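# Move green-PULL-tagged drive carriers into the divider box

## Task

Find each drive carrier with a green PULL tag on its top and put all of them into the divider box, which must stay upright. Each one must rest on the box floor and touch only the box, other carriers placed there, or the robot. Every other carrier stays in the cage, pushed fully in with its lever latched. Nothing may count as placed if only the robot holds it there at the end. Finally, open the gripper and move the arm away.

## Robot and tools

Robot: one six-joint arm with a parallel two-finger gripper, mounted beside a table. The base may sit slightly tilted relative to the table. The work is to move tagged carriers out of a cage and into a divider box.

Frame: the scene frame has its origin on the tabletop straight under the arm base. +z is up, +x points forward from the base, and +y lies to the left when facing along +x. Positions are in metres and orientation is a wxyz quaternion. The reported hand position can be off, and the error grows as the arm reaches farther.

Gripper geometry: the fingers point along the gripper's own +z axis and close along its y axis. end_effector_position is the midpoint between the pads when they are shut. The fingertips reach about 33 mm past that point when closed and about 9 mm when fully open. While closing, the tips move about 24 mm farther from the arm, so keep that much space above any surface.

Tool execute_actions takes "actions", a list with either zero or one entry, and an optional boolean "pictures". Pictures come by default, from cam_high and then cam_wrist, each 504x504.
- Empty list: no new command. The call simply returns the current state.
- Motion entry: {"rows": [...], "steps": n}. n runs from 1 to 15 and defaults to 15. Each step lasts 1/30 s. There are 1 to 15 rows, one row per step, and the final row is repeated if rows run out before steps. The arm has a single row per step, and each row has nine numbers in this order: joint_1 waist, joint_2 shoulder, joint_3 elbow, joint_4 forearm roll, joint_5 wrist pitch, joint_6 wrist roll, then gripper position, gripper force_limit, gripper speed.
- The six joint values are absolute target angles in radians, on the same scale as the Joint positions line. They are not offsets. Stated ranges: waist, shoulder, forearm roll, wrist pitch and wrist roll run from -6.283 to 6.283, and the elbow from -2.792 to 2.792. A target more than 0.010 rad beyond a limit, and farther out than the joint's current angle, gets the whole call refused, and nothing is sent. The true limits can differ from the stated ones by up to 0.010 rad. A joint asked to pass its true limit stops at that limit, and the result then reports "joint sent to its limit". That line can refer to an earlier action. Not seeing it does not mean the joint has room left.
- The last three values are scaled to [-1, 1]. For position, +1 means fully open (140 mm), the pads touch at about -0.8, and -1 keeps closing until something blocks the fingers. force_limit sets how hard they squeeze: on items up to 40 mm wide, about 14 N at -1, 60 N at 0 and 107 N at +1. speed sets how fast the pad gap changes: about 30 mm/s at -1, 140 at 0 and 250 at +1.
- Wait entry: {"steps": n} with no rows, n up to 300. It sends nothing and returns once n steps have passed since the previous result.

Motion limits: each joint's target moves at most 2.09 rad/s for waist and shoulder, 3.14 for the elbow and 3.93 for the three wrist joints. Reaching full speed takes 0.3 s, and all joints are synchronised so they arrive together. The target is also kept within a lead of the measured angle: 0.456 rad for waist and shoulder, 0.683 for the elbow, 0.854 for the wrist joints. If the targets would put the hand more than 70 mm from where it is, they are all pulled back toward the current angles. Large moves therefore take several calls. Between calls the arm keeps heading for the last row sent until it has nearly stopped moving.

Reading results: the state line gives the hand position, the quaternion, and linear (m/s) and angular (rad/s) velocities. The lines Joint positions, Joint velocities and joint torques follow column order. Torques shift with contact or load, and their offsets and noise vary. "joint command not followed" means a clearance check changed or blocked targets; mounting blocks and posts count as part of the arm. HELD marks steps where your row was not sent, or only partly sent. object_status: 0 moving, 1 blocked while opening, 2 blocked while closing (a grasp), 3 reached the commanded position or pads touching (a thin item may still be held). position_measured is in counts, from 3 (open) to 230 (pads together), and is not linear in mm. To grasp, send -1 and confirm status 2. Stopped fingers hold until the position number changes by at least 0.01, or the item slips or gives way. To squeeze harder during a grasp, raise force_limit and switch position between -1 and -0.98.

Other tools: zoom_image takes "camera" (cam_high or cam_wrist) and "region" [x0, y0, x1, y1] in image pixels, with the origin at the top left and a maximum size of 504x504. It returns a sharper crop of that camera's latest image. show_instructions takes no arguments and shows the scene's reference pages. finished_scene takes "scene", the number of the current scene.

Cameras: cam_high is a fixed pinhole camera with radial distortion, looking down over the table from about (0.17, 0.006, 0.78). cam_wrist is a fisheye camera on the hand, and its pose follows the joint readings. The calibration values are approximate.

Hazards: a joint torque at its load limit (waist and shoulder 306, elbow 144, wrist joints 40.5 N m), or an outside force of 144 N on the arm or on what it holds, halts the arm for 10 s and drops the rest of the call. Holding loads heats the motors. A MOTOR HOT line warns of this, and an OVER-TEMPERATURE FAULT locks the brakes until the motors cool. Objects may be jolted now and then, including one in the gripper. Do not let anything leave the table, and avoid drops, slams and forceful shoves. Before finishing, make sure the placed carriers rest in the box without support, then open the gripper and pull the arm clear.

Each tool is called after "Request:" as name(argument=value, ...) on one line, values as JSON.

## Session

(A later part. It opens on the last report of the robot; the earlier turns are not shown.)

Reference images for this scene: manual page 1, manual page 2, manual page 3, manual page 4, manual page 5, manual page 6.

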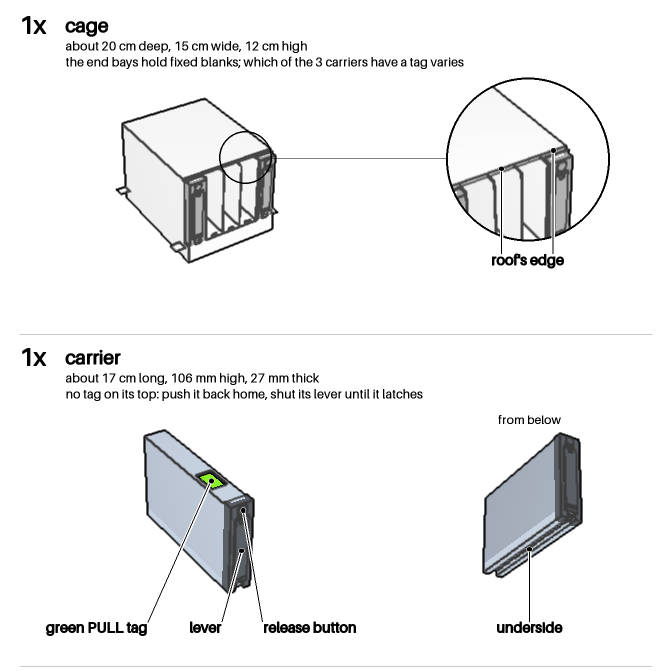

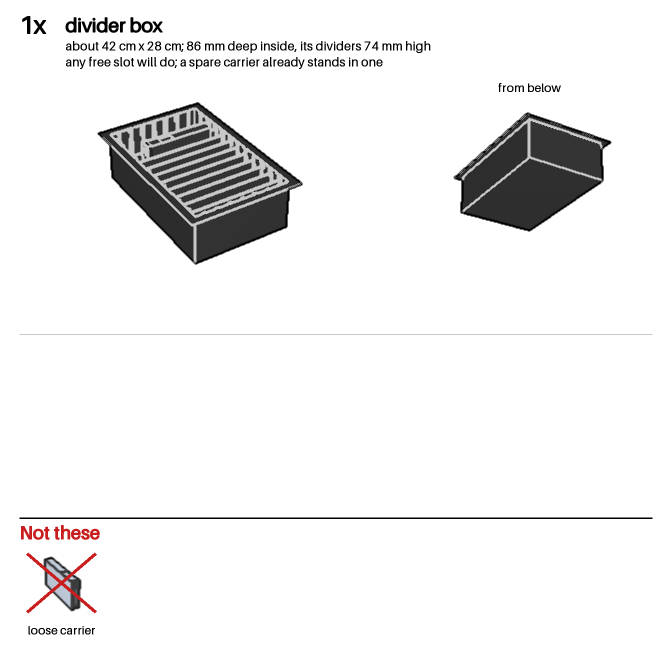

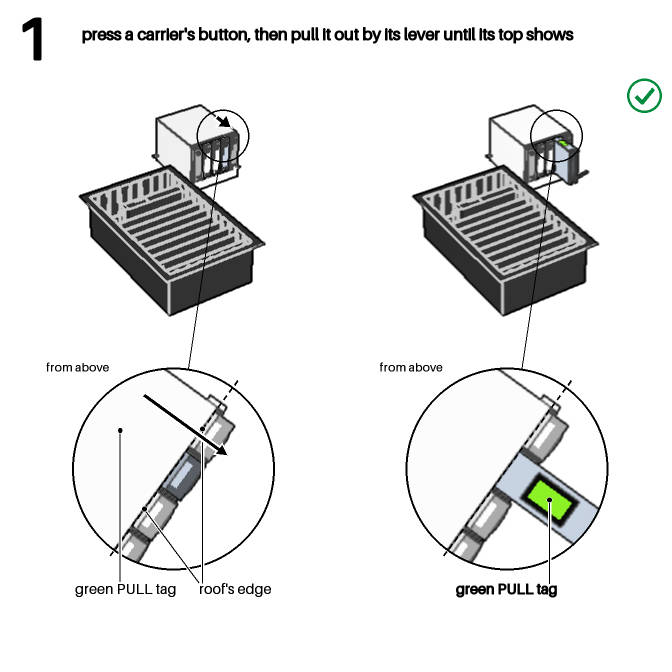

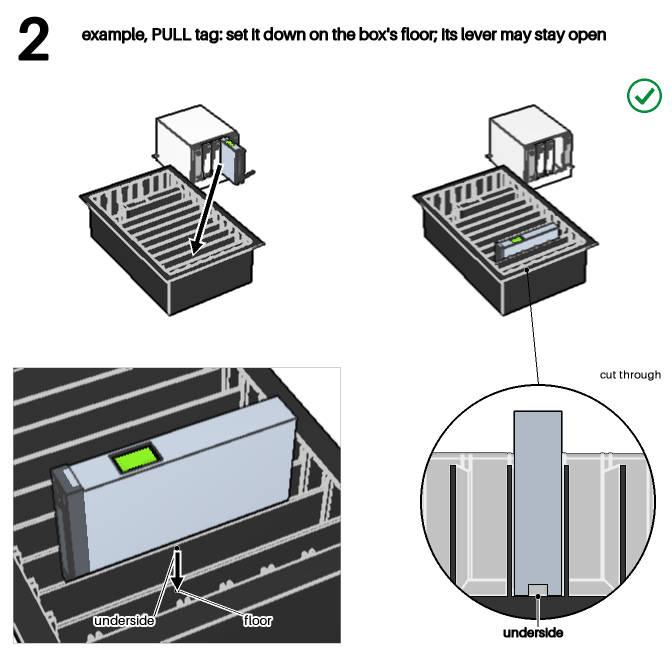

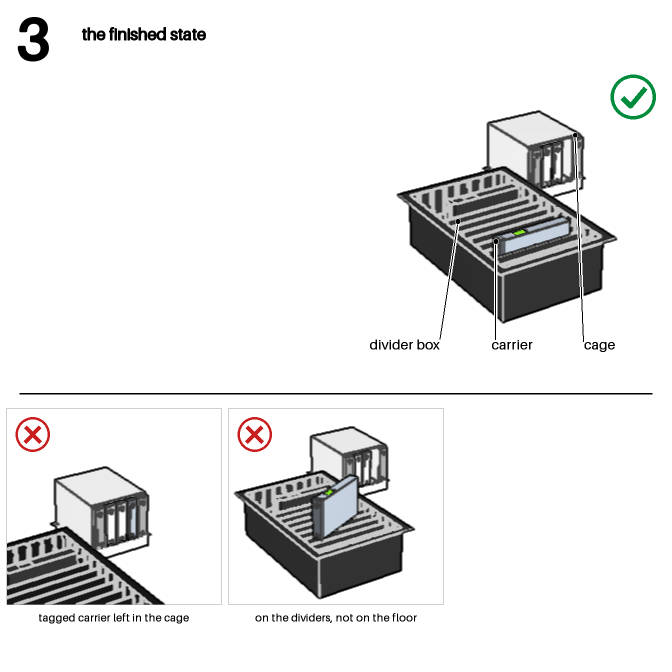

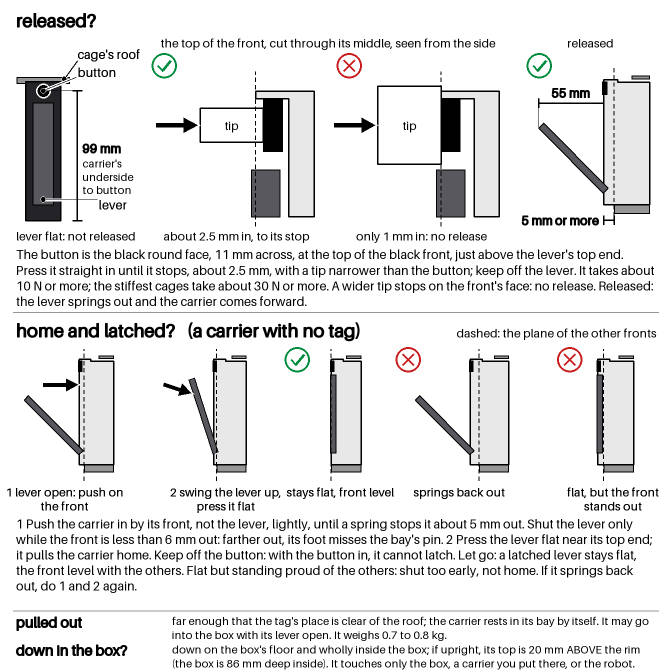

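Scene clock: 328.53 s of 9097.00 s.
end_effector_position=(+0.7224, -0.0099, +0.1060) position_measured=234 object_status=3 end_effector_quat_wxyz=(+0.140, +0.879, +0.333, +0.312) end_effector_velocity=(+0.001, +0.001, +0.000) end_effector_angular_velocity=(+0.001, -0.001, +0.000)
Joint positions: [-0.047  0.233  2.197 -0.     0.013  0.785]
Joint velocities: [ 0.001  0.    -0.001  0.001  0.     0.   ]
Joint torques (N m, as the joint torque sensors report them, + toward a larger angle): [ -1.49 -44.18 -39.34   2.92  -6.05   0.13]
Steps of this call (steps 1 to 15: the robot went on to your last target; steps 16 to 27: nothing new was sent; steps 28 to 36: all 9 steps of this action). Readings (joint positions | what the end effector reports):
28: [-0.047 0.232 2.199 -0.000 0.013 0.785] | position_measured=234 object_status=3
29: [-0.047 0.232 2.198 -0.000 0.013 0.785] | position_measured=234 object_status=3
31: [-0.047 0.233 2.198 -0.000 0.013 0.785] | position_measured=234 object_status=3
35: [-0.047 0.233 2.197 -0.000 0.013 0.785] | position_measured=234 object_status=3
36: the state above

Request:
execute_actions(actions=[{"rows":[[-0.0473,0.2338,2.1963,0,0.0135,0.785,-1,0.5,0]],"steps":8}], pictures=false)

Request:
execute_actions(actions=[{"rows":[[-0.0473,0.233,2.1974,0,0.0132,0.785,-1,0.5,0],[-0.0473,0.2319,2.1988,0,0.0129,0.785,-1,0.5,0],[-0.0473,0.2305,2.2006,0,0.0125,0.785,-1,0.5,0],[-0.0473,0.2284,2.2033,0,0.0119,0.785,-1,0.5,0],[-0.0473,0.2257,2.2069,0,0.011,0.785,-1,0.5,0],[-0.0473,0.223,2.2104,0,0.0102,0.785,-1,0.5,0],[-0.0473,0.2202,2.214,0,0.0094,0.785,-1,0.5,0],[-0.0473,0.2175,2.2175,0,0.0086,0.785,-1,0.5,0]],"steps":13}])

Scene clock: 330.27 s of 9097.00 s.
end_effector_position=(+0.7230, -0.0099, +0.1060) position_measured=234 object_status=3 end_effector_quat_wxyz=(+0.140, +0.879, +0.333, +0.312) end_effector_velocity=(-0.000, +0.000, -0.000) end_effector_angular_velocity=(+0.000, +0.001, +0.000)
Joint positions: [-0.047  0.234  2.196 -0.     0.014  0.785]
Joint velocities: [ 0.001 -0.     0.     0.     0.     0.   ]
Joint torques (N m, as the joint torque sensors report them, + toward a larger angle): [ -1.27 -40.78 -47.28   2.95  -9.17   0.02]
Steps of this call (steps 1 to 15: the robot went on to your last target; steps 16 to 44: nothing new was sent; steps 45 to 52: all 8 steps of this action). Readings (joint positions | what the end effector reports):
45: [-0.047 0.233 2.197 -0.000 0.013 0.785] | position_measured=234 object_status=3
46: [-0.047 0.233 2.197 -0.000 0.013 0.785] | position_measured=234 object_status=3
48: [-0.047 0.234 2.197 -0.000 0.013 0.785] | position_measured=234 object_status=3
52: the state above

Scene clock: 330.70 s of 9097.00 s.
end_effector_position=(+0.7115, -0.0092, +0.1066) position_measured=234 object_status=3 end_effector_quat_wxyz=(+0.140, +0.879, +0.333, +0.312) end_effector_velocity=(-0.003, -0.000, +0.000) end_effector_angular_velocity=(-0.001, -0.000, +0.000)
Joint positions: [-0.047  0.218  2.217 -0.     0.009  0.785]
Joint velocities: [-0.    -0.004  0.006  0.    -0.001 -0.001]
Joint torques (N m, as the joint torque sensors report them, + toward a larger angle): [ -1.51 -48.17 -28.34   2.86  -1.53  -0.05]
Steps of this call (steps 1 to 13: all 13 steps of this action). Readings (joint positions | what the end effector reports):
1: [-0.047 0.234 2.196 -0.000 0.014 0.785] | position_measured=234 object_status=3
2: [-0.047 0.234 2.196 -0.000 0.014 0.785] | position_measured=234 object_status=3
4: [-0.047 0.232 2.198 -0.000 0.013 0.785] | position_measured=234 object_status=3
8: [-0.047 0.224 2.208 -0.000 0.010 0.785] | position_measured=234 object_status=3
13: the state above
camera_calibration (this result's frames):
cam_wrist: T_world_to_cam=[[0.343573, -0.880595, 0.326358, -0.284959], [-0.832603, -0.446374, -0.327906, 0.634466], [0.434431, -0.159067, -0.886548, -0.0402734], [0, 0, 0, 1]] pos_world=[0.643658, 0.0258699, 0.26534]

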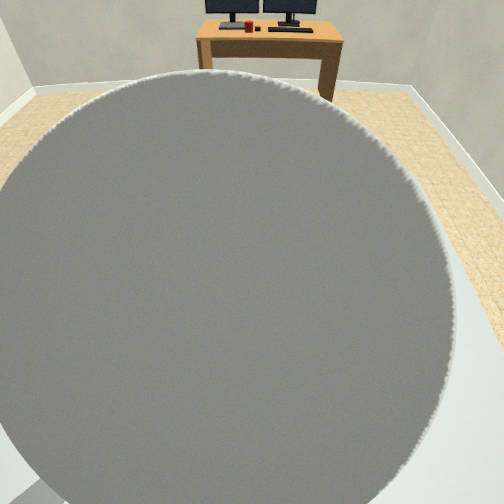

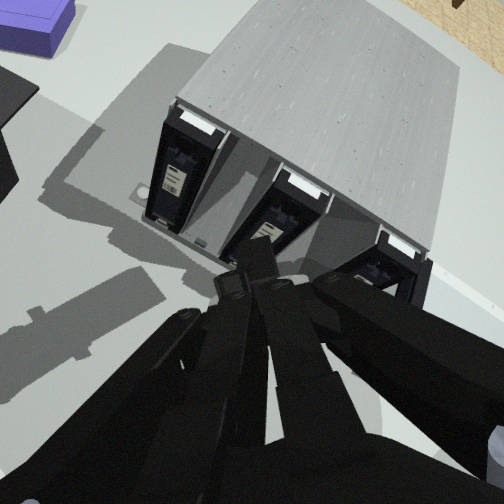

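Request:
execute_actions(actions=[{"rows":[[-0.0473,0.21,2.225,0,0.0086,0.785,-1,0.5,0],[-0.0473,0.198,2.234,0,0.012,0.785,-1,0.5,0],[-0.0473,0.183,2.242,0,0.02,0.785,-1,0.5,0],[-0.05,0.165,2.247,0,0.035,0.785,-1,0.5,0],[-0.055,0.145,2.25,0,0.055,0.785,-1,0.5,0],[-0.065,0.125,2.25,0,0.078,0.785,-1,0.5,0],[-0.08,0.105,2.248,0,0.1,0.785,-1,0.5,0],[-0.098,0.085,2.245,0,0.125,0.785,-1,0.5,0],[-0.118,0.065,2.24,0,0.15,0.785,-1,0.5,0],[-0.138,0.047,2.235,0,0.175,0.785,-1,0.5,0],[-0.158,0.03,2.23,0,0.2,0.785,-1,0.5,0],[-0.178,0.013,2.224,0,0.22,0.785,-1,0.5,0],[-0.198,-0.002,2.218,0,0.24,0.785,-1,0.5,0],[-0.218,-0.015,2.213,0,0.258,0.785,-1,0.5,0],[-0.6,-0.05,2.2,0,0.3,0.785,-1,0.5,0]],"steps":15}], pictures=false)

Request:
execute_actions(actions=[{"steps":28}])

Request:
zoom_image(camera="cam_high", region=[75, 245, 205, 345])

Request:
zoom_image(camera="cam_high", region=[225, 215, 300, 275])

Scene clock: 334.20 s of 9097.00 s.
end_effector_position=(+0.6548, -0.0862, +0.1921) position_measured=234 object_status=3 end_effector_quat_wxyz=(+0.156, +0.900, +0.279, +0.297) end_effector_velocity=(-0.108, -0.360, +0.268) end_effector_angular_velocity=(-0.003, -0.016, -0.567)
Joint positions: [-0.169  0.023  2.227 -0.     0.207  0.785]
Joint velocities: [-0.566 -0.441 -0.154  0.     0.578 -0.   ]
Joint torques (N m, as the joint torque sensors report them, + toward a larger angle): [ -0.28 -34.31 -31.85   3.45  -1.12   0.11]
Steps of this call (steps 1 to 15: the robot went on to your last target; steps 16 to 90: nothing new was sent; steps 91 to 105: all 15 steps of this action). Readings (joint positions | what the end effector reports):
91: [-0.047 0.217 2.218 -0.000 0.009 0.785] | position_measured=234 object_status=3
92: [-0.047 0.215 2.220 -0.000 0.009 0.785] | position_measured=234 object_status=3
94: [-0.047 0.202 2.230 -0.000 0.012 0.785] | position_measured=234 object_status=3
98: [-0.057 0.147 2.247 -0.000 0.056 0.785] | position_measured=234 object_status=3
105: the state above

Scene clock: 335.13 s of 9097.00 s.
end_effector_position=(+0.5502, -0.3460, +0.2376) position_measured=234 object_status=3 end_effector_quat_wxyz=(+0.218, +0.937, +0.080, +0.259) end_effector_velocity=(-0.000, -0.000, +0.000) end_effector_angular_velocity=(+0.000, -0.001, -0.001)
Joint positions: [-0.6   -0.05   2.2   -0.     0.3    0.785]
Joint velocities: [-0.    -0.    -0.     0.001 -0.    -0.   ]
Joint torques (N m, as the joint torque sensors report them, + toward a larger angle): [ -2.87 -30.47 -35.81   3.59  -1.68  -0.15]
Steps of this call (steps 1 to 28: the robot went on to your last target). Readings (joint positions | what the end effector reports):
1: [-0.189 0.011 2.223 -0.000 0.223 0.785] | position_measured=234 object_status=3
2: [-0.211 0.005 2.222 -0.000 0.227 0.785] | position_measured=234 object_status=3
4: [-0.257 0.004 2.221 -0.000 0.232 0.785] | position_measured=234 object_status=3
8: [-0.347 -0.011 2.215 -0.000 0.250 0.785] | position_measured=234 object_status=3
28: the state above
camera_calibration (this result's frames):
cam_wrist: T_world_to_cam=[[-0.167789, -0.931242, 0.323473, -0.304283], [-0.945011, 0.0585033, -0.321764, 0.627857], [0.280716, -0.359674, -0.88985, 0.108267], [0, 0, 0, 1]] pos_world=[0.511884, -0.281152, 0.396791]

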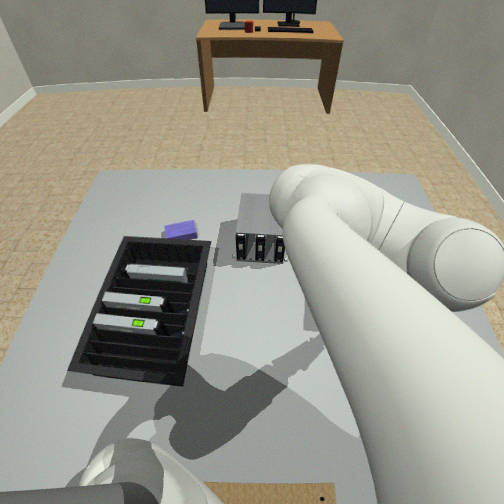

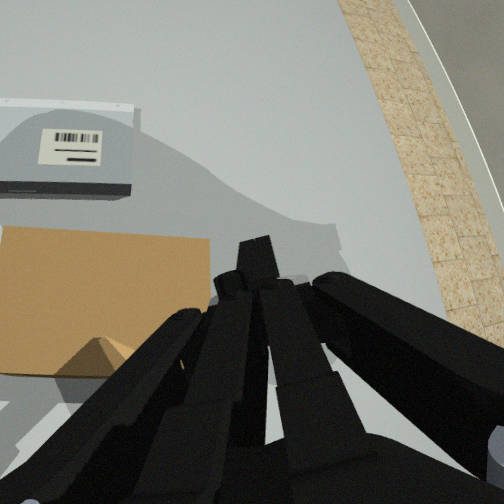

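Region (75, 245, 205, 345) of cam_high's 504x504 image, scaled by 3.877, with more detail than that image has; it fills the top 388 rows of this view, and the rest is white.

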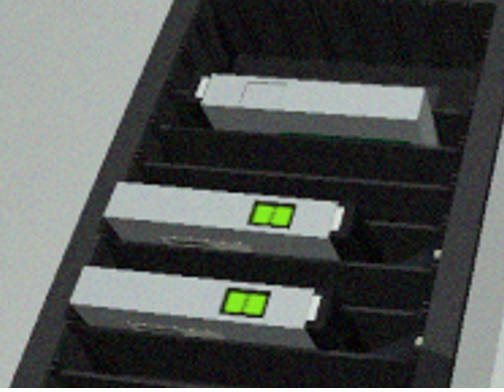

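Region (225, 215, 300, 275) of cam_high's 504x504 image, scaled by 6.720, with more detail than that image has; it fills the top 403 rows of this view, and the rest is white.

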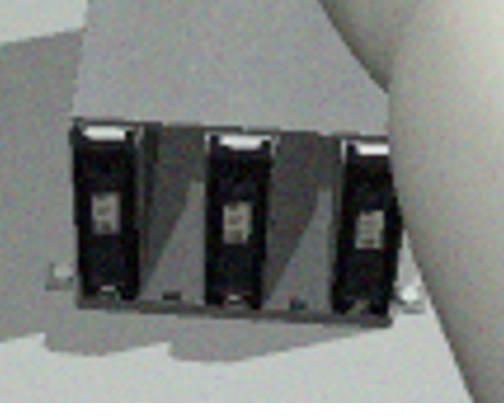

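Both tagged carriers look flat in the box, and carrier 3 is latched level with the blanks.

Request:
finished_scene(scene=2)

The scene is finished: the task was done.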